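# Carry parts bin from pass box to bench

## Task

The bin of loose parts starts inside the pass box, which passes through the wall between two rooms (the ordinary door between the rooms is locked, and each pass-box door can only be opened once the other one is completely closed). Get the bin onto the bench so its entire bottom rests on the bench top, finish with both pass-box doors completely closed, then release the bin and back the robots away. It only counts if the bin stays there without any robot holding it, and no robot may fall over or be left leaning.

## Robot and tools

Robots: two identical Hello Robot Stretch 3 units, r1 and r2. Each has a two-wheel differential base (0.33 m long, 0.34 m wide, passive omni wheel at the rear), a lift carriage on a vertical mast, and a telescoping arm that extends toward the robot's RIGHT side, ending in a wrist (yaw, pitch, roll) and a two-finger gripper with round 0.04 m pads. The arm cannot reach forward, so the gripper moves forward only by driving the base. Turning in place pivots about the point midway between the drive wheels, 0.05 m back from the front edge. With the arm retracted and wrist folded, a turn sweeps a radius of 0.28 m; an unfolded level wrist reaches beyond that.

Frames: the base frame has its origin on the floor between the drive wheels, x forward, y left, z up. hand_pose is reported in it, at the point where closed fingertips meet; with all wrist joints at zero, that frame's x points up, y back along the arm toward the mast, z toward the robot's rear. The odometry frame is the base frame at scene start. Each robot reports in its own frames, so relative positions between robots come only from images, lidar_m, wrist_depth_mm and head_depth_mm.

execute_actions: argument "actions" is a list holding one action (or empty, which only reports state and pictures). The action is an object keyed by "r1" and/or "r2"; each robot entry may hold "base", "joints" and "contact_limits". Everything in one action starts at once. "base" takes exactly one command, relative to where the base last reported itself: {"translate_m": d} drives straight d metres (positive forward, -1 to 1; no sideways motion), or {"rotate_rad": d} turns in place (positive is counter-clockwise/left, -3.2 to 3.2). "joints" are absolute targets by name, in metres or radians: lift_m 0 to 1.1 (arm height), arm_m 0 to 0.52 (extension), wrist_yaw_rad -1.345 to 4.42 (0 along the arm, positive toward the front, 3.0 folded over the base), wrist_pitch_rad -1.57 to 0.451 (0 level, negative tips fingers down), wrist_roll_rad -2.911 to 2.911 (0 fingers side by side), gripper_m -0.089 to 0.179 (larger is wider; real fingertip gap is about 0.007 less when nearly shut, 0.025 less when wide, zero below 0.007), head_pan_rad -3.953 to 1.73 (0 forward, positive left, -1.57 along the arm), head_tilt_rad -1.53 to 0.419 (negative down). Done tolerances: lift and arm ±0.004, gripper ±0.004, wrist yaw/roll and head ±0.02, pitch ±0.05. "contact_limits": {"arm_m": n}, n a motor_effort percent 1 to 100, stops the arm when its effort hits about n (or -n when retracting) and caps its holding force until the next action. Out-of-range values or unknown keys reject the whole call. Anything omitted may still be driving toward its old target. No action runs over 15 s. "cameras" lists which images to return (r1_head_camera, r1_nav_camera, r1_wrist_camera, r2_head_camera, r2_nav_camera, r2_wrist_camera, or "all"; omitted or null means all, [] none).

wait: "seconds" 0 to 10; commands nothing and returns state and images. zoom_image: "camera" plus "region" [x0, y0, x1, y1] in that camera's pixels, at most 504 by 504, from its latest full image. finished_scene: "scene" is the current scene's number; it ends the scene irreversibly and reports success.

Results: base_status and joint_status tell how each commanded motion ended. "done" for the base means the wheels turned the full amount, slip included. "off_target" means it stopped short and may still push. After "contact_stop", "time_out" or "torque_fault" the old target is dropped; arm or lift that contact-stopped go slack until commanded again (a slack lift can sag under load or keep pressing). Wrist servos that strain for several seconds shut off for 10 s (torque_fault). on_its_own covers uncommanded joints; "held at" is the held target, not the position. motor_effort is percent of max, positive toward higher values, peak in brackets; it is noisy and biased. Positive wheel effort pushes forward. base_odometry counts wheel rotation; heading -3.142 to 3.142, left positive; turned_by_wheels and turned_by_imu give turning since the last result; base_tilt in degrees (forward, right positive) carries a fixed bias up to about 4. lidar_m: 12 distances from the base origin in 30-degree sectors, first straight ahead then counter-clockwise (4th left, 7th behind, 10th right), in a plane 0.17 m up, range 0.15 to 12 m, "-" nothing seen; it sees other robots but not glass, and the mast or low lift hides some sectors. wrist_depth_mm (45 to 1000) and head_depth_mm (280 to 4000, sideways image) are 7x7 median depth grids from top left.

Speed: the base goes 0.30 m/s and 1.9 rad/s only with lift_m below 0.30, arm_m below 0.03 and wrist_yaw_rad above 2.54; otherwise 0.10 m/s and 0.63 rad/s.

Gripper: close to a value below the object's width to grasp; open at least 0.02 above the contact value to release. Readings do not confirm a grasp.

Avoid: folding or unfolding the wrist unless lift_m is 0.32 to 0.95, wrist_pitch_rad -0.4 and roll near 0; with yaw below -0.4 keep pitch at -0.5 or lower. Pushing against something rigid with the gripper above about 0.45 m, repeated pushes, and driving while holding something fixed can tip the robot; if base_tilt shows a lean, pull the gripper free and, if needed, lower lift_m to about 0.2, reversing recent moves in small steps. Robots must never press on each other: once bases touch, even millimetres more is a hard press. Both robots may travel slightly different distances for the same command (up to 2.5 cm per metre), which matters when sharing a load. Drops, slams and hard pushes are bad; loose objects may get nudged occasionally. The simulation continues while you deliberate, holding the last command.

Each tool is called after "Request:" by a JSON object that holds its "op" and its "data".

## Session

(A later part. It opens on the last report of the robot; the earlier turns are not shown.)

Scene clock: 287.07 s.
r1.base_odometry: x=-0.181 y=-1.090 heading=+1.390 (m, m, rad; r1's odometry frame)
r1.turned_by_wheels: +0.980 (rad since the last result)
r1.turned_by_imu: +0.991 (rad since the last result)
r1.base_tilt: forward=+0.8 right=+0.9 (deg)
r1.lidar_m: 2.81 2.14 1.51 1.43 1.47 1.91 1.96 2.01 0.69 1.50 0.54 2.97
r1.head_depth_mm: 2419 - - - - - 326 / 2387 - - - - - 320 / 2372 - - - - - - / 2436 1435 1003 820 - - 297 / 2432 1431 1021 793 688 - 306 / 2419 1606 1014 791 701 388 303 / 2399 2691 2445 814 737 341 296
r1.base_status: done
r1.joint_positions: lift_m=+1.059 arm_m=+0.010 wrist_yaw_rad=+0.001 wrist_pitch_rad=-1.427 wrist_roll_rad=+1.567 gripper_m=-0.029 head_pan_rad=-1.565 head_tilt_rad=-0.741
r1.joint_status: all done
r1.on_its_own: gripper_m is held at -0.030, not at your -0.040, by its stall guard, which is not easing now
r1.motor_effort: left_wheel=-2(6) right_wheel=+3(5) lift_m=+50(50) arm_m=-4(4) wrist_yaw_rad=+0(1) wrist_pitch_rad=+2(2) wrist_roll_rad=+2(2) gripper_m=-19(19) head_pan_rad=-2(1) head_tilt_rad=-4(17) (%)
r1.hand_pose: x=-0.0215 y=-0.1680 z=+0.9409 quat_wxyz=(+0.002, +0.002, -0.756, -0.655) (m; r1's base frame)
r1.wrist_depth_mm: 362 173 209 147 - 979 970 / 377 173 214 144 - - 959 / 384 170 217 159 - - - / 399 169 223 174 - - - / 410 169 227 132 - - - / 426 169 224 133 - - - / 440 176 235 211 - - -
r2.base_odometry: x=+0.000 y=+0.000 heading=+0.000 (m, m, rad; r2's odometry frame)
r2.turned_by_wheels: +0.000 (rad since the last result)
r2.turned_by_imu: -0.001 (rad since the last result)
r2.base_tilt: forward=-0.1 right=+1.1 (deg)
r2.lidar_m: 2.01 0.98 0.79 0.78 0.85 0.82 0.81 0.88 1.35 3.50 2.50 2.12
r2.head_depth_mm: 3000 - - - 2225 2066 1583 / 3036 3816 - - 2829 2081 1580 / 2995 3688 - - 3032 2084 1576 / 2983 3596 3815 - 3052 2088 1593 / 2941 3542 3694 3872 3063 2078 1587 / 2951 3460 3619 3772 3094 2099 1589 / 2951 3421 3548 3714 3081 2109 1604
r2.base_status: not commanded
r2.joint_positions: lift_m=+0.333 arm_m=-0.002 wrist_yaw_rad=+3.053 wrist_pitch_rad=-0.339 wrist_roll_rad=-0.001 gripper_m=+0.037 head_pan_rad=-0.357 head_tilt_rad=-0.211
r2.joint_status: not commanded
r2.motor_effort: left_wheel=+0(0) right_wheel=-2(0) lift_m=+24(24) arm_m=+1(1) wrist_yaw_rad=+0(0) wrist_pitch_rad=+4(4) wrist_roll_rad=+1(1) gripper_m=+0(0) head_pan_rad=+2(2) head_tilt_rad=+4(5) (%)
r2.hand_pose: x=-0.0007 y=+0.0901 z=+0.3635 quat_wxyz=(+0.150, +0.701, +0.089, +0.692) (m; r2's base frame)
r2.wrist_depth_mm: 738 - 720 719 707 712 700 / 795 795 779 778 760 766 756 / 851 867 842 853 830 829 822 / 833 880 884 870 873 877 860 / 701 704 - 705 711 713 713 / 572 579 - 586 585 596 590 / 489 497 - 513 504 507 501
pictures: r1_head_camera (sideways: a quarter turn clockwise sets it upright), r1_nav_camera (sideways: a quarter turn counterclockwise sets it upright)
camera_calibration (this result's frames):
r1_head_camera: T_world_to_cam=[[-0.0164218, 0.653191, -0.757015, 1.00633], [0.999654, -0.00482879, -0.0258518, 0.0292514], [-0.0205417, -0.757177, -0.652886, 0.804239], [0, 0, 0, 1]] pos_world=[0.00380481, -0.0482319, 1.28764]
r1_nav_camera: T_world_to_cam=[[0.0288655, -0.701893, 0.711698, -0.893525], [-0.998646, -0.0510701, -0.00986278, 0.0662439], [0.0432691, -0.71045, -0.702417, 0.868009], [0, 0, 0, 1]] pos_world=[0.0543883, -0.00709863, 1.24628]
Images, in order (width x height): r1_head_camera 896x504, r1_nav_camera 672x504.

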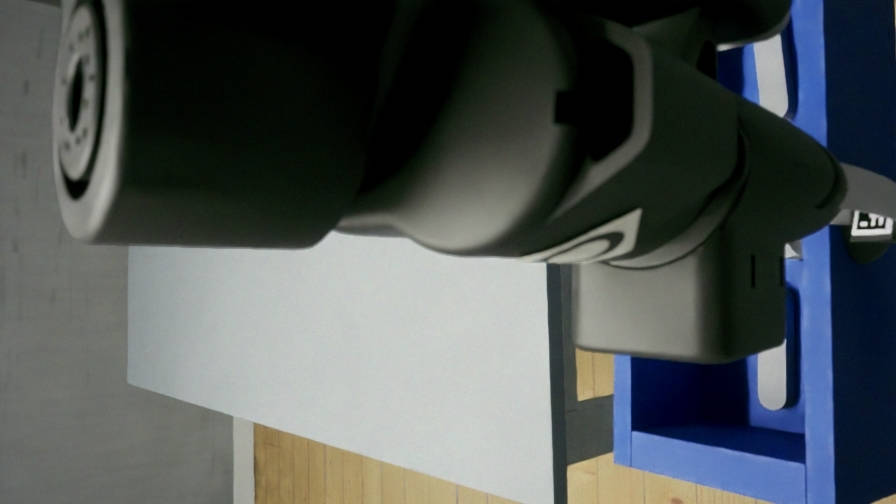

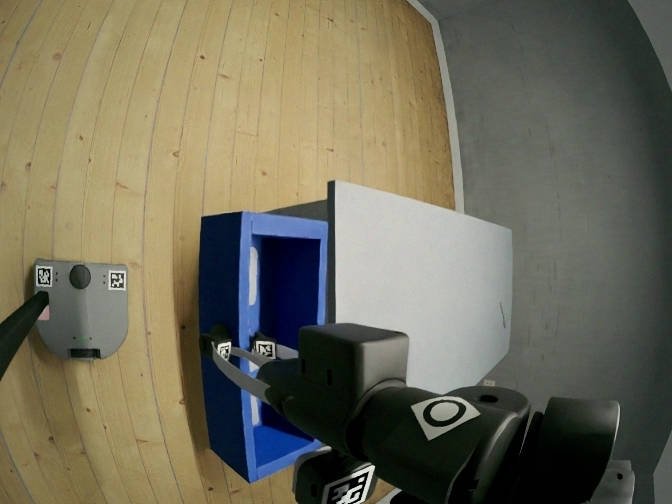

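Request:
{"op": "execute_actions", "data": {"actions": [{"r1":{"joints":{"arm_m":0.33}}}], "cameras": ["r1_head_camera","r1_nav_camera","r1_wrist_camera"]}}

Scene clock: 294.27 s.
r1.base_odometry: x=-0.181 y=-1.090 heading=+1.390 (m, m, rad; r1's odometry frame)
r1.turned_by_wheels: +0.000 (rad since the last result)
r1.turned_by_imu: +0.000 (rad since the last result)
r1.base_tilt: forward=+0.9 right=+0.9 (deg)
r1.lidar_m: 2.81 2.14 1.50 1.43 1.47 1.91 1.96 2.01 0.69 1.49 0.54 2.97
r1.head_depth_mm: 2580 2769 1038 757 1310 1229 1170 / 2389 1551 1032 577 1473 1346 1164 / - 1537 1031 559 1475 1337 1162 / 2431 - 633 567 1468 1340 1157 / 2422 1429 1019 552 1459 1336 1153 / 2424 1599 1015 722 745 1003 1134 / 2408 2696 2461 814 761 1324 1148
r1.base_status: not commanded
r1.joint_positions: lift_m=+1.059 arm_m=+0.330 wrist_yaw_rad=+0.000 wrist_pitch_rad=-1.427 wrist_roll_rad=+1.567 gripper_m=-0.029 head_pan_rad=-1.565 head_tilt_rad=-0.741
r1.joint_status: all done
r1.on_its_own: gripper_m is held at -0.030, not at your -0.040, by its stall guard, which is not easing now
r1.motor_effort: left_wheel=-2(2) right_wheel=+3(3) lift_m=+50(50) arm_m=+3(3) wrist_yaw_rad=+0(2) wrist_pitch_rad=+2(2) wrist_roll_rad=+2(2) gripper_m=-19(19) head_pan_rad=-2(2) head_tilt_rad=-3(3) (%)
r1.hand_pose: x=-0.0215 y=-0.4873 z=+0.9409 quat_wxyz=(+0.002, +0.001, -0.756, -0.655) (m; r1's base frame)
r1.wrist_depth_mm: 355 174 209 147 - 987 958 / 367 172 215 144 - - 947 / 378 171 219 179 - - - / 393 170 223 174 - - - / 408 169 228 132 - - - / 423 169 226 133 - - - / 438 176 237 211 - - -
r2.base_odometry: x=+0.000 y=+0.000 heading=+0.000 (m, m, rad; r2's odometry frame)
r2.turned_by_wheels: +0.000 (rad since the last result)
r2.turned_by_imu: -0.002 (rad since the last result)
r2.base_tilt: forward=-0.1 right=+1.1 (deg)
r2.lidar_m: 2.01 0.98 0.79 0.78 0.85 0.82 0.81 0.88 1.35 3.51 2.49 2.11
r2.head_depth_mm: 2995 - - - 2203 2084 1577 / 3015 3799 - - 2808 2067 1575 / 2979 3742 - - 3026 2070 1590 / 2961 3619 3733 - 3007 2083 1585 / 2939 3540 3700 3829 3072 2087 1601 / 2939 3504 3655 3834 3024 2098 1599 / 2892 3398 3577 3743 3079 2130 1602
r2.base_status: not commanded
r2.joint_positions: lift_m=+0.333 arm_m=-0.002 wrist_yaw_rad=+3.053 wrist_pitch_rad=-0.339 wrist_roll_rad=-0.001 gripper_m=+0.037 head_pan_rad=-0.357 head_tilt_rad=-0.211
r2.joint_status: not commanded
r2.motor_effort: left_wheel=+0(0) right_wheel=-1(0) lift_m=+24(24) arm_m=+1(1) wrist_yaw_rad=+0(1) wrist_pitch_rad=+4(4) wrist_roll_rad=+1(1) gripper_m=+0(0) head_pan_rad=+2(2) head_tilt_rad=+4(4) (%)
r2.hand_pose: x=-0.0007 y=+0.0901 z=+0.3635 quat_wxyz=(+0.150, +0.701, +0.089, +0.692) (m; r2's base frame)
r2.wrist_depth_mm: 735 - 726 720 710 708 716 / 794 794 788 776 766 762 751 / 845 857 853 842 823 829 831 / 820 870 874 863 862 861 861 / 687 695 - 706 714 719 716 / 570 576 - 584 595 596 590 / 493 492 - 518 502 498 513
pictures: r1_head_camera (sideways: a quarter turn clockwise sets it upright), r1_nav_camera (sideways: a quarter turn counterclockwise sets it upright), r1_wrist_camera
camera_calibration (this result's frames):
r1_head_camera: T_world_to_cam=[[-0.016423, 0.653394, -0.75684, 1.0061], [0.999654, -0.00482188, -0.0258547, 0.0292551], [-0.0205427, -0.757003, -0.653088, 0.804502], [0, 0, 0, 1]] pos_world=[0.00380479, -0.0482281, 1.28762]
r1_nav_camera: T_world_to_cam=[[0.0288666, -0.702083, 0.71151, -0.89328], [-0.998646, -0.0510675, -0.00987483, 0.0662596], [0.043268, -0.710262, -0.702607, 0.868256], [0, 0, 0, 1]] pos_world=[0.0543882, -0.00708377, 1.24627]
r1_wrist_camera: T_world_to_cam=[[0.0221778, 0.988769, -0.147796, 0.623032], [0.983656, 0.0048411, 0.179992, -0.110375], [0.178686, -0.149372, -0.972502, 1.00826], [0, 0, 0, 1]] pos_world=[-0.0854085, -0.464895, 1.09248]
Images, in order (width x height): r1_head_camera 896x504, r1_nav_camera 672x504, r1_wrist_camera 644x364.

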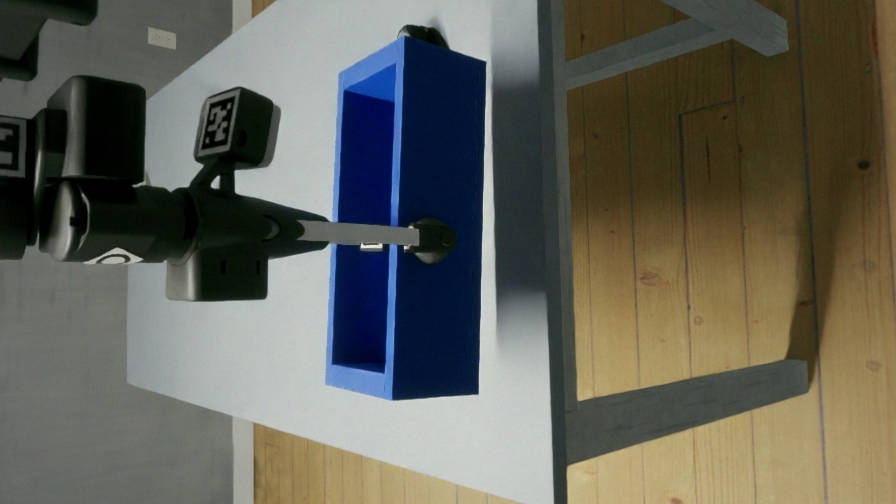

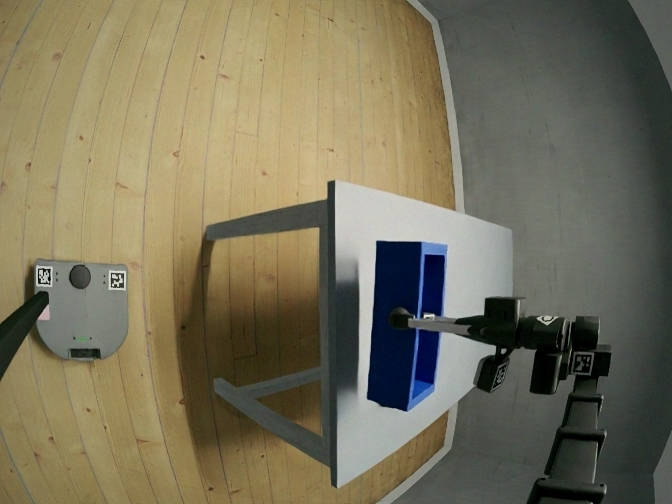

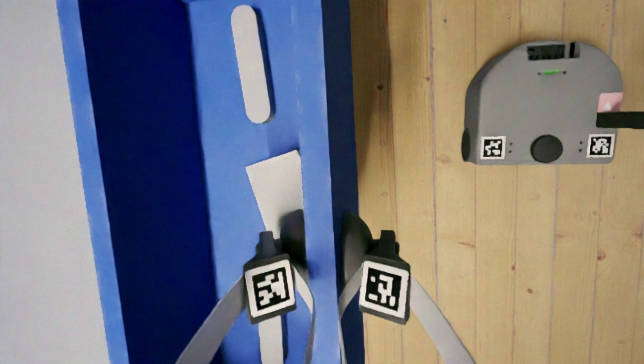

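Request:
{"op": "execute_actions", "data": {"actions": [{"r1":{"base":{"translate_m":0.08},"joints":{"arm_m":0.39,"lift_m":0.98}}}], "cameras": ["r1_head_camera","r1_nav_camera"]}}

Scene clock: 299.67 s.
r1.base_odometry: x=-0.167 y=-1.012 heading=+1.390 (m, m, rad; r1's odometry frame)
r1.turned_by_wheels: +0.000 (rad since the last result)
r1.turned_by_imu: -0.001 (rad since the last result)
r1.base_tilt: forward=+0.8 right=+0.9 (deg)
r1.lidar_m: 2.73 2.15 1.51 1.43 1.47 1.92 2.04 0.78 0.74 0.52 0.54 2.88
r1.head_depth_mm: 2445 - 998 782 1307 1319 1166 / 2406 1307 1017 675 1470 1346 1162 / 2370 - 991 671 1470 1339 1162 / 2406 1481 - 667 1461 1337 1157 / 2420 1427 1018 661 748 1249 1137 / 2412 2660 2265 787 762 1297 1151 / 2400 2694 2432 1905 1563 1324 1150
r1.base_status: done
r1.joint_positions: lift_m=+0.980 arm_m=+0.390 wrist_yaw_rad=+0.000 wrist_pitch_rad=-1.427 wrist_roll_rad=+1.567 gripper_m=-0.029 head_pan_rad=-1.565 head_tilt_rad=-0.741
r1.joint_status: all done
r1.on_its_own: gripper_m is held at -0.030, not at your -0.040, by its stall guard, which is not easing now
r1.motor_effort: left_wheel=-2(3) right_wheel=+3(8) lift_m=+24(47) arm_m=+3(3) wrist_yaw_rad=+0(0) wrist_pitch_rad=+2(2) wrist_roll_rad=+2(2) gripper_m=-19(19) head_pan_rad=-2(2) head_tilt_rad=-3(2) (%)
r1.hand_pose: x=-0.0215 y=-0.5473 z=+0.8619 quat_wxyz=(+0.002, +0.001, -0.756, -0.655) (m; r1's base frame)
r1.wrist_depth_mm: 268 173 210 148 938 917 884 / 276 172 213 146 978 964 - / 286 171 217 179 997 982 - / 296 171 222 175 - - 954 / 307 169 228 132 - - 995 / 318 168 227 133 - - - / 333 176 237 211 284 - -
r2.base_odometry: x=+0.000 y=+0.000 heading=+0.000 (m, m, rad; r2's odometry frame)
r2.turned_by_wheels: +0.000 (rad since the last result)
r2.turned_by_imu: -0.001 (rad since the last result)
r2.base_tilt: forward=-0.3 right=+1.0 (deg)
r2.lidar_m: 2.01 0.98 0.78 0.78 0.85 0.82 0.81 0.88 1.35 3.51 2.49 2.12
r2.head_depth_mm: 3003 - - - 2204 2056 1571 / 3035 3827 - - 2838 2082 1578 / 2984 3709 - - 3043 2084 1585 / 2961 3643 3792 - 3070 2081 1583 / 2926 3538 3643 3871 3061 2089 1590 / 2920 3437 3647 3735 3051 2096 1603 / 2927 3434 3515 3703 3093 2100 1605
r2.base_status: not commanded
r2.joint_positions: lift_m=+0.333 arm_m=-0.002 wrist_yaw_rad=+3.053 wrist_pitch_rad=-0.339 wrist_roll_rad=-0.001 gripper_m=+0.037 head_pan_rad=-0.357 head_tilt_rad=-0.211
r2.joint_status: not commanded
r2.motor_effort: left_wheel=+0(0) right_wheel=-1(1) lift_m=+24(24) arm_m=+0(1) wrist_yaw_rad=+0(0) wrist_pitch_rad=+4(4) wrist_roll_rad=+1(0) gripper_m=+0(0) head_pan_rad=+2(2) head_tilt_rad=+4(4) (%)
r2.hand_pose: x=-0.0007 y=+0.0901 z=+0.3635 quat_wxyz=(+0.150, +0.701, +0.089, +0.692) (m; r2's base frame)
r2.wrist_depth_mm: 736 - 724 713 717 712 703 / 809 800 775 788 783 764 753 / 844 857 850 840 841 821 820 / 841 867 862 877 862 862 859 / 698 691 - 699 709 713 720 / 571 583 - 587 590 593 596 / 489 494 - 515 505 498 507
pictures: r1_head_camera (sideways: a quarter turn clockwise sets it upright), r1_nav_camera (sideways: a quarter turn counterclockwise sets it upright)
camera_calibration (this result's frames):
r1_head_camera: T_world_to_cam=[[-0.016423, 0.653394, -0.75684, 1.0061], [0.999654, -0.00482189, -0.0258547, 0.0292551], [-0.0205427, -0.757003, -0.653088, 0.804502], [0, 0, 0, 1]] pos_world=[0.00380479, -0.0482281, 1.28762]
r1_nav_camera: T_world_to_cam=[[0.0288666, -0.702083, 0.71151, -0.89328], [-0.998646, -0.0510675, -0.00987483, 0.0662596], [0.043268, -0.710262, -0.702607, 0.868256], [0, 0, 0, 1]] pos_world=[0.0543882, -0.00708378, 1.24627]
Images, in order (width x height): r1_head_camera 896x504, r1_nav_camera 672x504.

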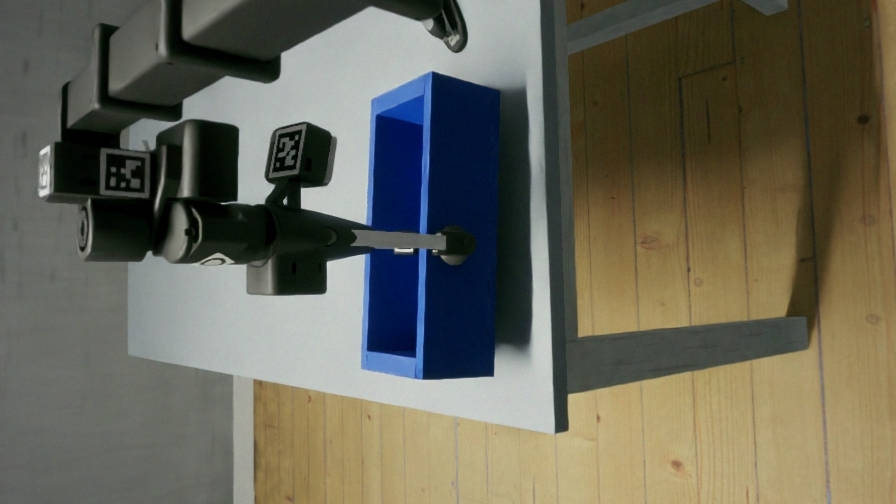

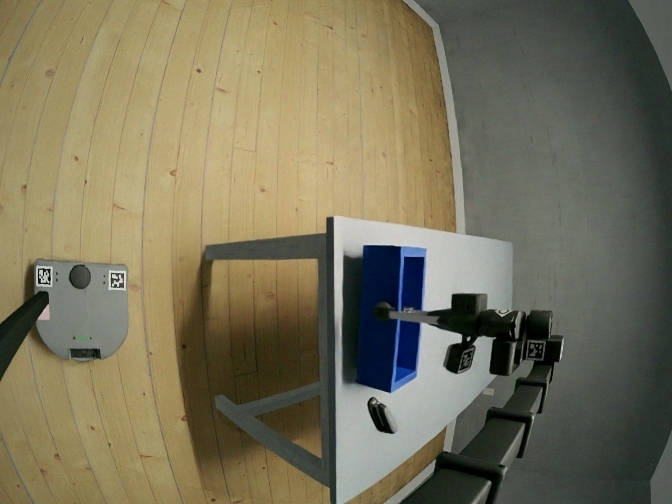

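Request:
{"op": "execute_actions", "data": {"actions": [{"r1":{"joints":{"lift_m":0.88}}}], "cameras": ["r1_head_camera"]}}

Scene clock: 305.43 s.
r1.base_odometry: x=-0.167 y=-1.012 heading=+1.390 (m, m, rad; r1's odometry frame)
r1.turned_by_wheels: +0.000 (rad since the last result)
r1.turned_by_imu: -0.003 (rad since the last result)
r1.base_tilt: forward=+0.8 right=+0.9 (deg)
r1.lidar_m: 2.73 2.16 1.52 1.44 1.47 1.91 2.03 0.78 0.74 0.53 0.53 2.89
r1.head_depth_mm: 2493 2697 - 785 1350 1318 1163 / 2468 - 994 733 1466 1342 1164 / 2445 - 1008 735 1470 1343 1158 / 2423 1518 - 730 1467 1338 1156 / 2423 1420 1015 710 751 1253 1134 / 2406 2638 2176 787 766 1300 1153 / 2414 2672 2423 1907 1557 1329 1149
r1.base_status: not commanded
r1.joint_positions: lift_m=+0.938 arm_m=+0.390 wrist_yaw_rad=+0.001 wrist_pitch_rad=-1.424 wrist_roll_rad=+1.567 gripper_m=-0.029 head_pan_rad=-1.565 head_tilt_rad=-0.743
r1.joint_status: lift_m contact_stop (moved -0.043 of -0.100)
r1.on_its_own: gripper_m is held at -0.030, not at your -0.040, by its stall guard, which is not easing now; lift_m is slack since a contact_stop, until your next command for it (your +0.880 is given up)
r1.motor_effort: left_wheel=+0(7) right_wheel=+2(2) lift_m=+32(33) arm_m=+3(3) wrist_yaw_rad=+0(1) wrist_pitch_rad=+1(8) wrist_roll_rad=+2(2) gripper_m=-21(22) head_pan_rad=-2(3) head_tilt_rad=-2(4) (%)
r1.hand_pose: x=-0.0215 y=-0.5481 z=+0.8192 quat_wxyz=(+0.002, +0.001, -0.757, -0.654) (m; r1's base frame)
r1.wrist_depth_mm: 134 173 197 145 895 872 844 / 139 171 204 199 925 887 - / 140 170 211 187 933 973 - / 252 168 216 176 964 970 929 / 259 167 222 130 - - 966 / 268 164 229 134 - - 981 / 278 172 238 225 234 - -
r2.base_odometry: x=+0.000 y=+0.000 heading=+0.000 (m, m, rad; r2's odometry frame)
r2.turned_by_wheels: +0.000 (rad since the last result)
r2.turned_by_imu: -0.001 (rad since the last result)
r2.base_tilt: forward=-0.1 right=+1.1 (deg)
r2.lidar_m: 2.00 0.98 0.79 0.78 0.85 0.82 0.81 0.88 1.34 3.51 2.49 2.12
r2.head_depth_mm: 3027 - - - 2209 2071 1571 / 2999 3817 - - 2825 2072 1578 / 2959 3766 - - 2987 2079 1586 / 2990 3613 3753 - 2991 2071 1585 / 2940 3531 3731 3846 3078 2094 1594 / 2921 3470 3625 3764 3053 2105 1592 / 2918 3437 3548 3682 3087 2105 1603
r2.base_status: not commanded
r2.joint_positions: lift_m=+0.333 arm_m=-0.002 wrist_yaw_rad=+3.053 wrist_pitch_rad=-0.339 wrist_roll_rad=-0.001 gripper_m=+0.037 head_pan_rad=-0.357 head_tilt_rad=-0.211
r2.joint_status: not commanded
r2.motor_effort: left_wheel=+0(0) right_wheel=-1(1) lift_m=+24(24) arm_m=+0(0) wrist_yaw_rad=+0(0) wrist_pitch_rad=+4(4) wrist_roll_rad=+0(1) gripper_m=+0(0) head_pan_rad=+2(2) head_tilt_rad=+4(4) (%)
r2.hand_pose: x=-0.0007 y=+0.0901 z=+0.3635 quat_wxyz=(+0.150, +0.701, +0.089, +0.692) (m; r2's base frame)
r2.wrist_depth_mm: 738 - 714 726 714 714 698 / 791 792 780 781 759 764 760 / 841 860 840 842 835 827 823 / 827 866 880 858 853 867 866 / 680 699 - 703 723 720 721 / 582 578 - 587 590 586 599 / 490 490 - 513 497 509 503
pictures: r1_head_camera (sideways: a quarter turn clockwise sets it upright)
camera_calibration (this result's frames):
r1_head_camera: T_world_to_cam=[[-0.0164319, 0.654838, -0.755591, 1.00447], [0.999654, -0.00477201, -0.0258753, 0.0292818], [-0.0205498, -0.755754, -0.654533, 0.806381], [0, 0, 0, 1]] pos_world=[0.00380465, -0.0482008, 1.28753]
Images, in order (width x height): r1_head_camera 896x504.

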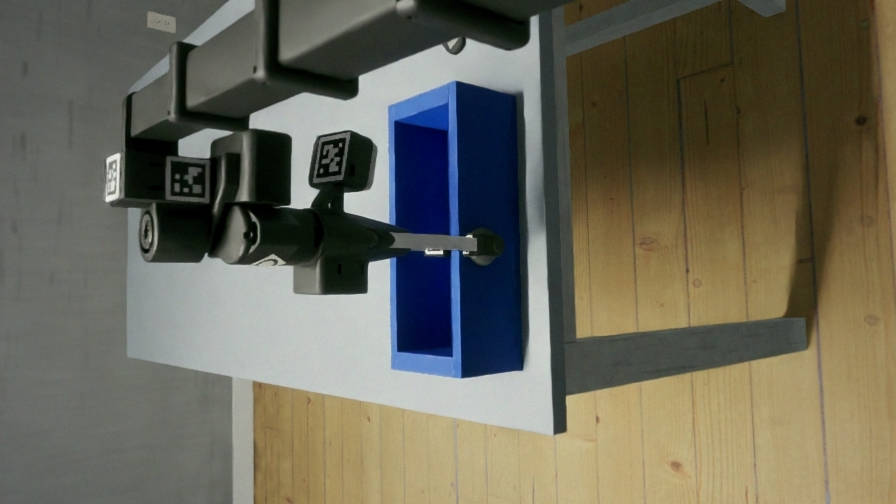

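Down. Release, lift, retract.

Request:
{"op": "execute_actions", "data": {"actions": [{"r1":{"joints":{"gripper_m":0.06,"lift_m":0.945}}}], "cameras": []}}

Request:
{"op": "execute_actions", "data": {"actions": [{"r1":{"joints":{"lift_m":1.05}}}], "cameras": []}}

Request:
{"op": "execute_actions", "data": {"actions": [{"r1":{"joints":{"arm_m":0.0,"gripper_m":0.0}}}], "cameras": ["r1_head_camera","r1_nav_camera"]}}

Scene clock: 312.07 s.
r1.base_odometry: x=-0.167 y=-1.012 heading=+1.390 (m, m, rad; r1's odometry frame)
r1.turned_by_wheels: +0.000 (rad since the last result)
r1.turned_by_imu: +0.000 (rad since the last result)
r1.base_tilt: forward=+0.8 right=+0.9 (deg)
r1.lidar_m: 2.73 2.15 1.52 1.43 1.47 1.91 2.04 0.78 0.74 0.53 0.53 2.88
r1.head_depth_mm: 2484 2701 - 785 1321 1323 1162 / 2467 - 990 731 1472 1345 1164 / 2417 - 946 732 1470 1341 1161 / 2441 1427 - 727 1460 1341 1157 / 2421 1421 1016 701 749 1250 1134 / 2395 2677 2170 788 766 1295 1152 / 2381 2709 2424 1896 1564 1320 1147
r1.base_status: not commanded
r1.joint_positions: lift_m=+0.944 arm_m=+0.390 wrist_yaw_rad=+0.001 wrist_pitch_rad=-1.421 wrist_roll_rad=+1.567 gripper_m=+0.060 head_pan_rad=-1.565 head_tilt_rad=-0.743
r1.joint_status: all done
r1.motor_effort: left_wheel=+0(0) right_wheel=+1(0) lift_m=+46(51) arm_m=+3(3) wrist_yaw_rad=-1(2) wrist_pitch_rad=+0(2) wrist_roll_rad=+2(2) gripper_m=+0(81) head_pan_rad=-2(1) head_tilt_rad=-2(2) (%)
r1.hand_pose: x=-0.0215 y=-0.5488 z=+0.8262 quat_wxyz=(+0.002, +0.001, -0.758, -0.653) (m; r1's base frame)
r1.wrist_depth_mm: 139 170 203 197 909 884 834 / 237 170 210 197 929 898 - / 248 169 217 187 951 945 - / 258 168 223 182 992 962 922 / 265 167 227 186 - 988 925 / 275 171 - 229 - - 988 / 287 171 245 235 242 - 981
r2.base_odometry: x=+0.000 y=+0.000 heading=+0.000 (m, m, rad; r2's odometry frame)
r2.turned_by_wheels: +0.000 (rad since the last result)
r2.turned_by_imu: -0.002 (rad since the last result)
r2.base_tilt: forward=-0.1 right=+1.1 (deg)
r2.lidar_m: 2.01 0.98 0.78 0.78 0.85 0.82 0.81 0.88 1.35 3.51 2.49 2.12
r2.head_depth_mm: 3015 - - - 2210 2057 1577 / 3012 3898 - - 2829 2070 1582 / 3000 3799 - - 3066 2077 1579 / 2967 3621 3788 - 3037 2076 1596 / 2941 3543 3721 3864 3053 2119 1590 / 2957 3563 3634 3721 3088 2093 1593 / 2915 3405 3596 3650 3119 2107 1598
r2.base_status: not commanded
r2.joint_positions: lift_m=+0.333 arm_m=-0.002 wrist_yaw_rad=+3.053 wrist_pitch_rad=-0.339 wrist_roll_rad=-0.001 gripper_m=+0.037 head_pan_rad=-0.357 head_tilt_rad=-0.211
r2.joint_status: not commanded
r2.motor_effort: left_wheel=+0(0) right_wheel=-1(1) lift_m=+24(24) arm_m=+1(0) wrist_yaw_rad=+0(0) wrist_pitch_rad=+5(4) wrist_roll_rad=+1(0) gripper_m=+0(1) head_pan_rad=+2(2) head_tilt_rad=+4(5) (%)
r2.hand_pose: x=-0.0007 y=+0.0901 z=+0.3635 quat_wxyz=(+0.150, +0.701, +0.089, +0.692) (m; r2's base frame)
r2.wrist_depth_mm: 735 - 722 717 711 709 703 / 787 792 775 771 771 760 755 / 850 863 847 840 834 829 824 / 834 867 871 873 875 853 861 / 685 702 - 709 714 720 717 / 568 584 - 581 591 587 589 / 488 492 - 513 503 506 503
pictures: none
No camera images: the call's "cameras" was empty. Leave "cameras" out to get every camera's image.

Scene clock: 313.87 s.
r1.base_odometry: x=-0.167 y=-1.012 heading=+1.390 (m, m, rad; r1's odometry frame)
r1.turned_by_wheels: +0.000 (rad since the last result)
r1.turned_by_imu: +0.000 (rad since the last result)
r1.base_tilt: forward=+0.9 right=+0.9 (deg)
r1.lidar_m: 2.74 2.16 1.52 1.43 1.47 1.92 2.04 0.78 0.74 0.52 0.53 2.89
r1.head_depth_mm: 2547 1554 1038 780 1301 1316 1168 / 2458 1539 1033 731 1468 1338 1164 / - 1535 1027 733 1463 1339 1160 / 2433 - 1018 692 1468 1341 1158 / 2433 1422 1013 700 748 1250 1133 / 2414 2653 2170 787 765 1301 1152 / 2370 2686 2441 1897 1560 1323 1145
r1.base_status: not commanded
r1.joint_positions: lift_m=+1.050 arm_m=+0.390 wrist_yaw_rad=+0.001 wrist_pitch_rad=-1.421 wrist_roll_rad=+1.567 gripper_m=+0.060 head_pan_rad=-1.565 head_tilt_rad=-0.743
r1.joint_status: all done
r1.motor_effort: left_wheel=+0(0) right_wheel=+1(1) lift_m=+45(45) arm_m=+3(3) wrist_yaw_rad=+0(1) wrist_pitch_rad=+0(0) wrist_roll_rad=+2(2) gripper_m=+0(0) head_pan_rad=-2(1) head_tilt_rad=-1(2) (%)
r1.hand_pose: x=-0.0215 y=-0.5489 z=+0.9312 quat_wxyz=(+0.002, +0.001, -0.758, -0.652) (m; r1's base frame)
r1.wrist_depth_mm: 348 335 256 266 - 959 949 / 358 341 310 304 - - - / 373 357 309 314 - - - / 386 368 304 293 - - - / 399 381 353 336 - - - / 412 395 - 337 - - - / 433 407 301 274 - - -
r2.base_odometry: x=+0.000 y=+0.000 heading=+0.000 (m, m, rad; r2's odometry frame)
r2.turned_by_wheels: +0.000 (rad since the last result)
r2.turned_by_imu: +0.000 (rad since the last result)
r2.base_tilt: forward=+0.0 right=+1.2 (deg)
r2.lidar_m: 2.01 0.98 0.79 0.78 0.85 0.82 0.81 0.88 1.35 3.49 2.49 2.11
r2.head_depth_mm: 2997 - - - 2225 2068 1582 / 2988 3809 - - 2792 2070 1586 / 2999 3715 - - 3005 2087 1586 / 2976 3580 3795 - 3039 2082 1589 / 2942 3522 3738 3812 3038 2093 1586 / 2952 3480 3608 3737 3051 2094 1595 / 2945 3398 3524 3717 3106 2129 1598
r2.base_status: not commanded
r2.joint_positions: lift_m=+0.333 arm_m=-0.002 wrist_yaw_rad=+3.053 wrist_pitch_rad=-0.339 wrist_roll_rad=-0.001 gripper_m=+0.037 head_pan_rad=-0.357 head_tilt_rad=-0.211
r2.joint_status: not commanded
r2.motor_effort: left_wheel=+0(0) right_wheel=-2(1) lift_m=+24(24) arm_m=+1(1) wrist_yaw_rad=+0(0) wrist_pitch_rad=+5(5) wrist_roll_rad=+0(1) gripper_m=+0(0) head_pan_rad=+2(2) head_tilt_rad=+4(4) (%)
r2.hand_pose: x=-0.0007 y=+0.0901 z=+0.3635 quat_wxyz=(+0.150, +0.701, +0.089, +0.692) (m; r2's base frame)
r2.wrist_depth_mm: 733 - 726 716 715 706 701 / 802 792 768 774 765 774 761 / 857 859 843 842 830 819 818 / 837 869 871 883 870 864 852 / 692 697 - 701 711 716 719 / 577 575 - 584 586 582 596 / 495 495 - 511 505 508 505
pictures: none
No camera images: the call's "cameras" was empty. Leave "cameras" out to get every camera's image.

Scene clock: 317.93 s.
r1.base_odometry: x=-0.167 y=-1.012 heading=+1.390 (m, m, rad; r1's odometry frame)
r1.turned_by_wheels: +0.000 (rad since the last result)
r1.turned_by_imu: +0.000 (rad since the last result)
r1.base_tilt: forward=+0.8 right=+0.9 (deg)
r1.lidar_m: 2.73 2.16 1.51 1.44 1.47 1.92 2.04 0.78 0.74 0.52 0.53 2.89
r1.head_depth_mm: 2482 - - - - - 1142 / 2471 - - - - - 1137 / 2468 - - - - - - / 2442 1431 1023 730 1102 - 1112 / 2432 1421 1016 700 746 - 1131 / 2407 2643 2182 788 764 1303 1148 / 2409 2686 2424 1907 1562 1324 1143
r1.base_status: not commanded
r1.joint_positions: lift_m=+1.050 arm_m=+0.003 wrist_yaw_rad=+0.001 wrist_pitch_rad=-1.420 wrist_roll_rad=+1.567 gripper_m=+0.000 head_pan_rad=-1.565 head_tilt_rad=-0.743
r1.joint_status: all done
joint sent to its limit — the command would take r1.arm_m past its lower limit, so that joint was sent only as far as its limit.
r1.motor_effort: left_wheel=+0(0) right_wheel=+1(1) lift_m=+45(46) arm_m=-4(5) wrist_yaw_rad=-1(0) wrist_pitch_rad=+0(0) wrist_roll_rad=+2(2) gripper_m=-2(79) head_pan_rad=-2(2) head_tilt_rad=-3(3) (%)
r1.hand_pose: x=-0.0215 y=-0.1622 z=+0.9312 quat_wxyz=(+0.002, +0.001, -0.758, -0.652) (m; r1's base frame)
r1.wrist_depth_mm: 417 - - - - 988 957 / 384 - - - - 994 979 / 382 - - - - - - / 388 - - - - - - / 397 614 - - - - - / 410 - - - - - - / - - - - - - -
r2.base_odometry: x=+0.000 y=+0.000 heading=+0.000 (m, m, rad; r2's odometry frame)
r2.turned_by_wheels: +0.000 (rad since the last result)
r2.turned_by_imu: -0.001 (rad since the last result)
r2.base_tilt: forward=-0.2 right=+1.1 (deg)
r2.lidar_m: 2.01 0.98 0.79 0.78 0.85 0.82 0.81 0.88 1.35 3.50 2.49 2.12
r2.head_depth_mm: 3014 - - - 2204 2055 1574 / 2982 3876 - - 2826 2067 1581 / 2988 3737 - - 3017 2072 1577 / 2929 3620 3783 - 3030 2077 1591 / 2939 3538 3660 3931 3040 2102 1590 / 2931 3457 3634 3807 3023 2094 1600 / 2928 3426 3571 3680 3067 2114 1602
r2.base_status: not commanded
r2.joint_positions: lift_m=+0.333 arm_m=-0.002 wrist_yaw_rad=+3.053 wrist_pitch_rad=-0.339 wrist_roll_rad=-0.001 gripper_m=+0.037 head_pan_rad=-0.357 head_tilt_rad=-0.211
r2.joint_status: not commanded
r2.motor_effort: left_wheel=+0(0) right_wheel=-1(1) lift_m=+24(24) arm_m=+0(0) wrist_yaw_rad=+0(0) wrist_pitch_rad=+5(4) wrist_roll_rad=+1(1) gripper_m=+0(0) head_pan_rad=+2(2) head_tilt_rad=+5(4) (%)
r2.hand_pose: x=-0.0007 y=+0.0901 z=+0.3635 quat_wxyz=(+0.150, +0.701, +0.089, +0.692) (m; r2's base frame)
r2.wrist_depth_mm: 736 - 728 728 712 712 709 / 796 802 778 786 772 761 752 / 854 867 840 832 832 826 815 / 832 883 888 866 862 867 868 / 684 696 - 698 721 716 722 / 575 578 - 584 599 590 599 / 484 491 - 510 505 505 503
pictures: r1_head_camera (sideways: a quarter turn clockwise sets it upright), r1_nav_camera (sideways: a quarter turn counterclockwise sets it upright)
camera_calibration (this result's frames):
r1_head_camera: T_world_to_cam=[[-0.016432, 0.654838, -0.755591, 1.00447], [0.999654, -0.00477189, -0.0258752, 0.0292818], [-0.0205497, -0.755754, -0.654533, 0.806381], [0, 0, 0, 1]] pos_world=[0.00380465, -0.0482008, 1.28753]
r1_nav_camera: T_world_to_cam=[[0.0288752, -0.70344, 0.710167, -0.891531], [-0.998646, -0.0510492, -0.00996097, 0.0663717], [0.0432604, -0.708919, -0.703962, 0.870019], [0, 0, 0, 1]] pos_world=[0.0543876, -0.00697751, 1.24626]
Images, in order (width x height): r1_head_camera 896x504, r1_nav_camera 672x504.

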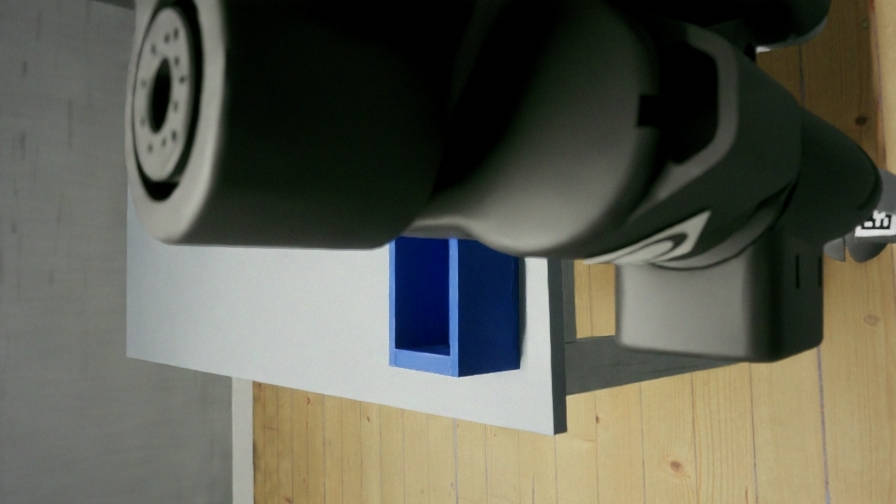

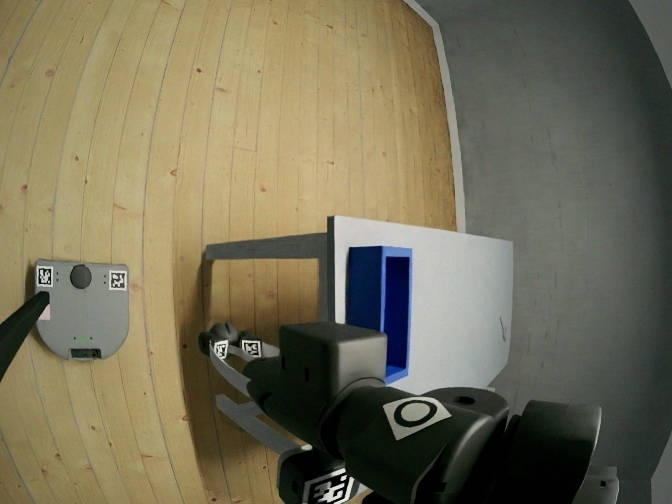

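Request:
{"op": "execute_actions", "data": {"actions": [{"r1":{"base":{"rotate_rad":0.65},"joints":{"head_pan_rad":0,"head_tilt_rad":-0.3,"wrist_roll_rad":0}}}], "cameras": []}}

Request:
{"op": "execute_actions", "data": {"actions": [{"r1":{"base":{"translate_m":0.75}}}], "cameras": ["r1_nav_camera"]}}

Request:
{"op": "execute_actions", "data": {"actions": [{"r1":{"base":{"rotate_rad":2.45},"joints":{"head_pan_rad":-1.0}}}], "cameras": ["r1_nav_camera","r1_head_camera"]}}

Scene clock: 330.47 s.
r1.base_odometry: x=-0.167 y=-1.012 heading=+2.040 (m, m, rad; r1's odometry frame)
r1.turned_by_wheels: +0.650 (rad since the last result)
r1.turned_by_imu: +0.656 (rad since the last result)
r1.base_tilt: forward=+0.9 right=+0.9 (deg)
r1.lidar_m: 1.90 1.46 1.43 1.52 2.08 2.04 0.74 0.82 0.53 3.07 2.79 2.73
r1.head_depth_mm: 2336 2438 2523 2647 2693 1972 1524 / 2462 2571 2686 2802 2751 1963 1530 / 2588 2685 2848 2989 2718 1970 1526 / 2292 2407 2581 2701 2650 1958 1521 / 1992 2083 2181 2306 2367 1944 1520 / 1756 1829 1912 2003 2081 1938 1515 / 1571 1637 1694 1761 1833 1843 1517
r1.base_status: done
r1.joint_positions: lift_m=+1.050 arm_m=+0.003 wrist_yaw_rad=+0.001 wrist_pitch_rad=-1.420 wrist_roll_rad=+0.005 gripper_m=+0.000 head_pan_rad=-0.007 head_tilt_rad=-0.310
r1.joint_status: all done
r1.motor_effort: left_wheel=-2(5) right_wheel=+3(7) lift_m=+45(45) arm_m=-4(4) wrist_yaw_rad=+0(1) wrist_pitch_rad=+0(0) wrist_roll_rad=-3(5) gripper_m=-2(3) head_pan_rad=+2(29) head_tilt_rad=+3(17) (%)
r1.hand_pose: x=-0.0216 y=-0.1625 z=+0.9313 quat_wxyz=(+0.535, +0.460, -0.537, -0.462) (m; r1's base frame)
r1.wrist_depth_mm: - - - - - - - / - - - - - - - / - - - - - - - / - - - - - - - / - - - - - - - / - - - - - - - / - - - - - - -
r2.base_odometry: x=+0.000 y=+0.000 heading=+0.000 (m, m, rad; r2's odometry frame)
r2.turned_by_wheels: +0.000 (rad since the last result)
r2.turned_by_imu: -0.003 (rad since the last result)
r2.base_tilt: forward=-0.2 right=+1.1 (deg)
r2.lidar_m: 2.01 0.98 0.78 0.78 0.85 0.82 0.81 0.88 1.35 3.51 2.49 2.13
r2.head_depth_mm: 2975 - - - 2214 2083 1587 / 3007 3869 - - 2825 2076 1580 / 2946 3727 - - 3007 2077 1593 / 2980 3630 3738 - 3047 2094 1586 / 2980 3522 3698 3841 3042 2072 1594 / 2947 3526 3620 3745 3040 2104 1603 / 2921 3401 3518 3706 3097 2118 1597
r2.base_status: not commanded
r2.joint_positions: lift_m=+0.333 arm_m=-0.002 wrist_yaw_rad=+3.053 wrist_pitch_rad=-0.339 wrist_roll_rad=-0.001 gripper_m=+0.037 head_pan_rad=-0.357 head_tilt_rad=-0.211
r2.joint_status: not commanded
r2.motor_effort: left_wheel=+0(1) right_wheel=-1(1) lift_m=+24(24) arm_m=+0(1) wrist_yaw_rad=+0(1) wrist_pitch_rad=+4(4) wrist_roll_rad=+0(1) gripper_m=+0(0) head_pan_rad=+2(2) head_tilt_rad=+5(5) (%)
r2.hand_pose: x=-0.0007 y=+0.0901 z=+0.3635 quat_wxyz=(+0.150, +0.701, +0.089, +0.692) (m; r2's base frame)
r2.wrist_depth_mm: 736 - 730 727 720 711 697 / 803 798 785 776 766 764 756 / 844 862 860 836 838 834 807 / 823 876 867 865 865 856 866 / 689 702 - 705 708 720 716 / 575 577 - 578 588 599 595 / 491 492 - 518 499 503 508
pictures: none
No camera images: the call's "cameras" was empty. Leave "cameras" out to get every camera's image.

Scene clock: 338.93 s.
r1.base_odometry: x=-0.506 y=-0.343 heading=+2.040 (m, m, rad; r1's odometry frame)
r1.turned_by_wheels: +0.000 (rad since the last result)
r1.turned_by_imu: +0.001 (rad since the last result)
r1.base_tilt: forward=+0.8 right=+0.9 (deg)
r1.lidar_m: 1.35 1.04 1.01 1.08 1.56 2.66 1.48 1.07 3.31 2.80 2.16 2.12
r1.head_depth_mm: 1805 1873 1967 2056 2143 1975 1526 / 1905 1985 2065 2172 2290 1968 1522 / 1913 2011 2133 2248 2381 1960 1525 / 1620 1701 1802 1916 2030 1969 1526 / 1403 1467 1544 1624 1702 1761 1524 / 1238 1286 1344 1407 1467 1543 1505 / 1109 1148 1191 1244 1289 1345 1385
r1.base_status: done
r1.joint_positions: lift_m=+1.050 arm_m=+0.003 wrist_yaw_rad=+0.001 wrist_pitch_rad=-1.420 wrist_roll_rad=+0.005 gripper_m=+0.000 head_pan_rad=-0.007 head_tilt_rad=-0.310
r1.joint_status: not commanded
r1.motor_effort: left_wheel=-2(3) right_wheel=+3(6) lift_m=+46(45) arm_m=-4(4) wrist_yaw_rad=+0(1) wrist_pitch_rad=+0(0) wrist_roll_rad=-3(3) gripper_m=-3(3) head_pan_rad=+3(2) head_tilt_rad=+3(4) (%)
r1.hand_pose: x=-0.0216 y=-0.1625 z=+0.9313 quat_wxyz=(+0.535, +0.460, -0.537, -0.462) (m; r1's base frame)
r1.wrist_depth_mm: - - - - - - - / - - - - - - - / - - - - - - - / - - - - - - - / - - - - - - - / - - - - - - - / - - - - - - -
r2.base_odometry: x=+0.000 y=+0.000 heading=+0.000 (m, m, rad; r2's odometry frame)
r2.turned_by_wheels: +0.000 (rad since the last result)
r2.turned_by_imu: -0.002 (rad since the last result)
r2.base_tilt: forward=-0.1 right=+1.1 (deg)
r2.lidar_m: 2.01 0.98 0.79 0.78 0.85 0.81 0.81 0.88 1.34 3.51 2.50 2.12
r2.head_depth_mm: 3020 - - - 2209 2071 1575 / 3020 3819 - - 2852 2079 1583 / 3006 3784 - - 3028 2064 1592 / 2983 3610 3813 - 3019 2093 1584 / 2954 3546 3748 3857 3054 2102 1585 / 2953 3439 3642 3766 3065 2103 1590 / 2888 3400 3541 3680 3083 2112 1596
r2.base_status: not commanded
r2.joint_positions: lift_m=+0.333 arm_m=-0.002 wrist_yaw_rad=+3.053 wrist_pitch_rad=-0.339 wrist_roll_rad=-0.001 gripper_m=+0.037 head_pan_rad=-0.357 head_tilt_rad=-0.211
r2.joint_status: not commanded
r2.motor_effort: left_wheel=+0(0) right_wheel=-1(1) lift_m=+24(24) arm_m=+0(1) wrist_yaw_rad=+1(0) wrist_pitch_rad=+4(4) wrist_roll_rad=+0(0) gripper_m=+0(0) head_pan_rad=+2(2) head_tilt_rad=+4(4) (%)
r2.hand_pose: x=-0.0007 y=+0.0901 z=+0.3635 quat_wxyz=(+0.150, +0.701, +0.089, +0.692) (m; r2's base frame)
r2.wrist_depth_mm: 737 - 723 727 705 714 703 / 805 786 782 776 771 759 761 / 851 850 836 834 830 818 822 / 822 870 885 878 871 863 850 / 690 692 - 705 714 702 729 / 575 580 - 586 592 589 590 / 488 493 - 515 504 502 507
pictures: r1_nav_camera (sideways: a quarter turn counterclockwise sets it upright)
camera_calibration (this result's frames):
r1_nav_camera: T_world_to_cam=[[0.340812, 0.0222707, 0.939868, -1.19295], [0.0380483, -0.999227, 0.00988025, 0.0342168], [0.939361, 0.0323931, -0.341396, 0.392831], [0, 0, 0, 1]] pos_world=[0.0362595, 0.0480331, 1.25499]
Images, in order (width x height): r1_nav_camera 672x504.

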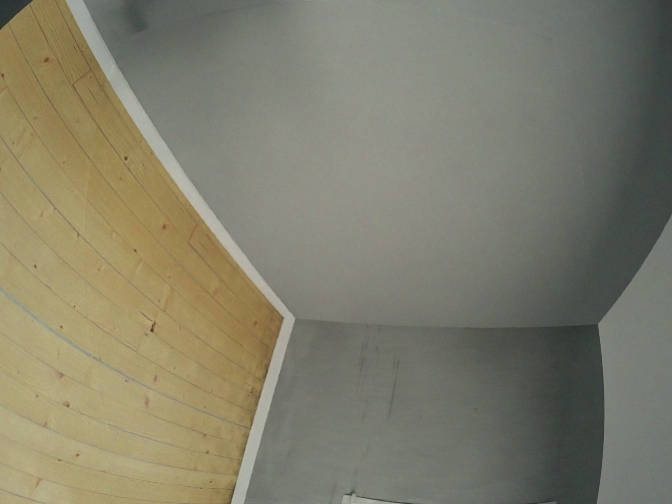

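Scene clock: 343.73 s.
r1.base_odometry: x=-0.506 y=-0.343 heading=-1.793 (m, m, rad; r1's odometry frame)
r1.turned_by_wheels: +2.450 (rad since the last result)
r1.turned_by_imu: +2.478 (rad since the last result)
r1.base_tilt: forward=+0.8 right=+0.9 (deg)
r1.lidar_m: 2.66 1.49 1.07 2.42 3.34 2.26 2.12 1.61 1.09 1.02 1.03 1.32
r1.head_depth_mm: 833 872 910 953 1003 1057 1114 / 869 910 952 1002 1057 1116 1184 / 910 953 969 1028 1092 1179 1255 / 952 999 587 736 864 813 1301 / 998 1052 396 417 1112 420 413 / 1047 1110 315 311 320 331 343 / 1106 1173 - - - 286 297
r1.base_status: done
r1.joint_positions: lift_m=+1.050 arm_m=+0.003 wrist_yaw_rad=+0.001 wrist_pitch_rad=-1.420 wrist_roll_rad=+0.005 gripper_m=+0.000 head_pan_rad=-0.993 head_tilt_rad=-0.310
r1.joint_status: all done
r1.motor_effort: left_wheel=-2(7) right_wheel=+3(7) lift_m=+45(46) arm_m=-4(4) wrist_yaw_rad=-1(0) wrist_pitch_rad=+0(0) wrist_roll_rad=-3(3) gripper_m=-2(2) head_pan_rad=-2(30) head_tilt_rad=+4(4) (%)
r1.hand_pose: x=-0.0216 y=-0.1625 z=+0.9313 quat_wxyz=(+0.535, +0.460, -0.537, -0.462) (m; r1's base frame)
r1.wrist_depth_mm: 376 - - - - - - / 349 - - - - - - / 323 - - - - - - / 355 - - - - - - / - - - - - - - / - - - - - - - / - - - - - - -
r2.base_odometry: x=+0.000 y=+0.000 heading=+0.000 (m, m, rad; r2's odometry frame)
r2.turned_by_wheels: +0.000 (rad since the last result)
r2.turned_by_imu: -0.001 (rad since the last result)
r2.base_tilt: forward=-0.1 right=+1.0 (deg)
r2.lidar_m: 2.01 0.98 0.78 0.78 0.85 0.82 0.81 0.88 1.35 3.51 2.50 2.12
r2.head_depth_mm: 2997 - - - 2202 2076 1582 / 2996 3816 - - 2828 2056 1575 / 2954 3741 - - 3026 2075 1581 / 2945 3628 3824 - 3035 2075 1594 / 2950 3571 3725 3840 3041 2103 1596 / 2956 3484 3608 3763 3064 2099 1586 / 2913 3454 3546 3737 3102 2095 1598
r2.base_status: not commanded
r2.joint_positions: lift_m=+0.333 arm_m=-0.002 wrist_yaw_rad=+3.053 wrist_pitch_rad=-0.339 wrist_roll_rad=-0.001 gripper_m=+0.037 head_pan_rad=-0.357 head_tilt_rad=-0.211
r2.joint_status: not commanded
r2.motor_effort: left_wheel=+0(0) right_wheel=+0(1) lift_m=+24(24) arm_m=+0(0) wrist_yaw_rad=+0(0) wrist_pitch_rad=+5(4) wrist_roll_rad=+1(1) gripper_m=+0(0) head_pan_rad=+2(2) head_tilt_rad=+4(5) (%)
r2.hand_pose: x=-0.0007 y=+0.0901 z=+0.3635 quat_wxyz=(+0.150, +0.701, +0.089, +0.692) (m; r2's base frame)
r2.wrist_depth_mm: 734 - 718 713 721 707 703 / 798 792 779 778 762 764 745 / 853 858 861 845 832 835 813 / 828 872 873 874 867 875 864 / 689 686 - 702 703 718 727 / 577 581 - 590 595 588 595 / 492 493 - 510 501 507 506
pictures: r1_head_camera (sideways: a quarter turn clockwise sets it upright), r1_nav_camera (sideways: a quarter turn counterclockwise sets it upright)
camera_calibration (this result's frames):
r1_head_camera: T_world_to_cam=[[-0.161978, 0.225454, -0.960694, 1.27287], [0.848556, 0.528766, -0.0189807, 0.0212404], [0.503703, -0.818277, -0.276959, 0.31189], [0, 0, 0, 1]] pos_world=[0.0310536, -0.0429935, 1.30963]
r1_nav_camera: T_world_to_cam=[[0.206705, -0.271792, 0.939895, -1.19217], [-0.812096, -0.58344, 0.00988386, 0.039398], [0.545685, -0.765328, -0.341321, 0.395135], [0, 0, 0, 1]] pos_world=[0.062802, 0.00137265, 1.25499]
Images, in order (width x height): r1_head_camera 896x504, r1_nav_camera 672x504.

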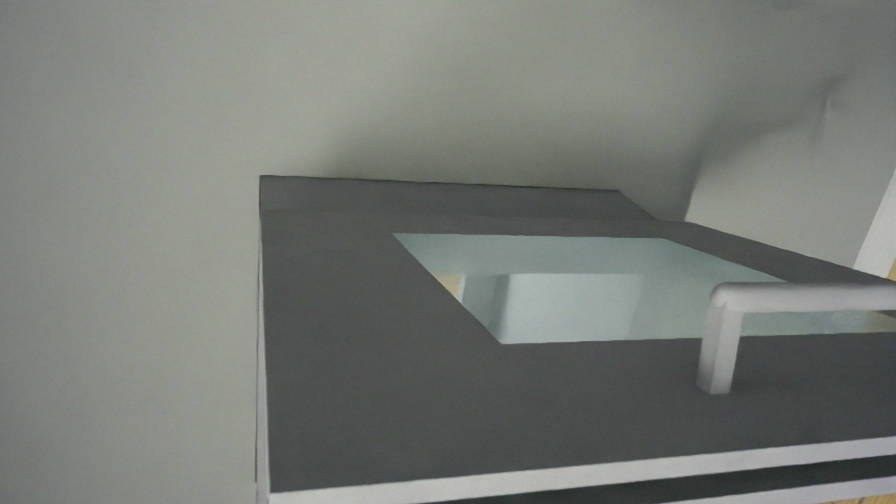

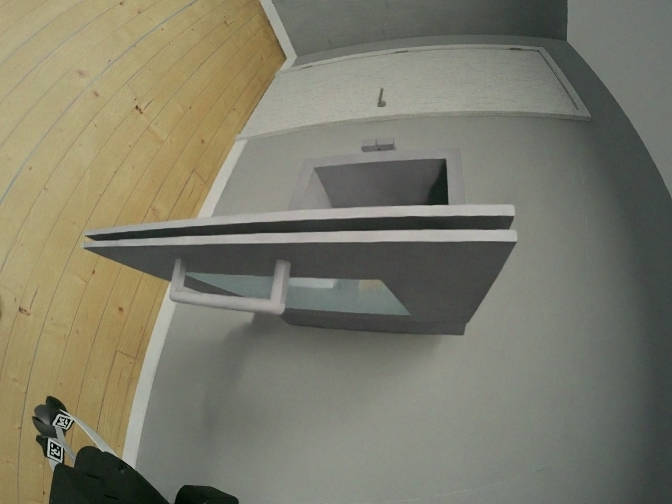

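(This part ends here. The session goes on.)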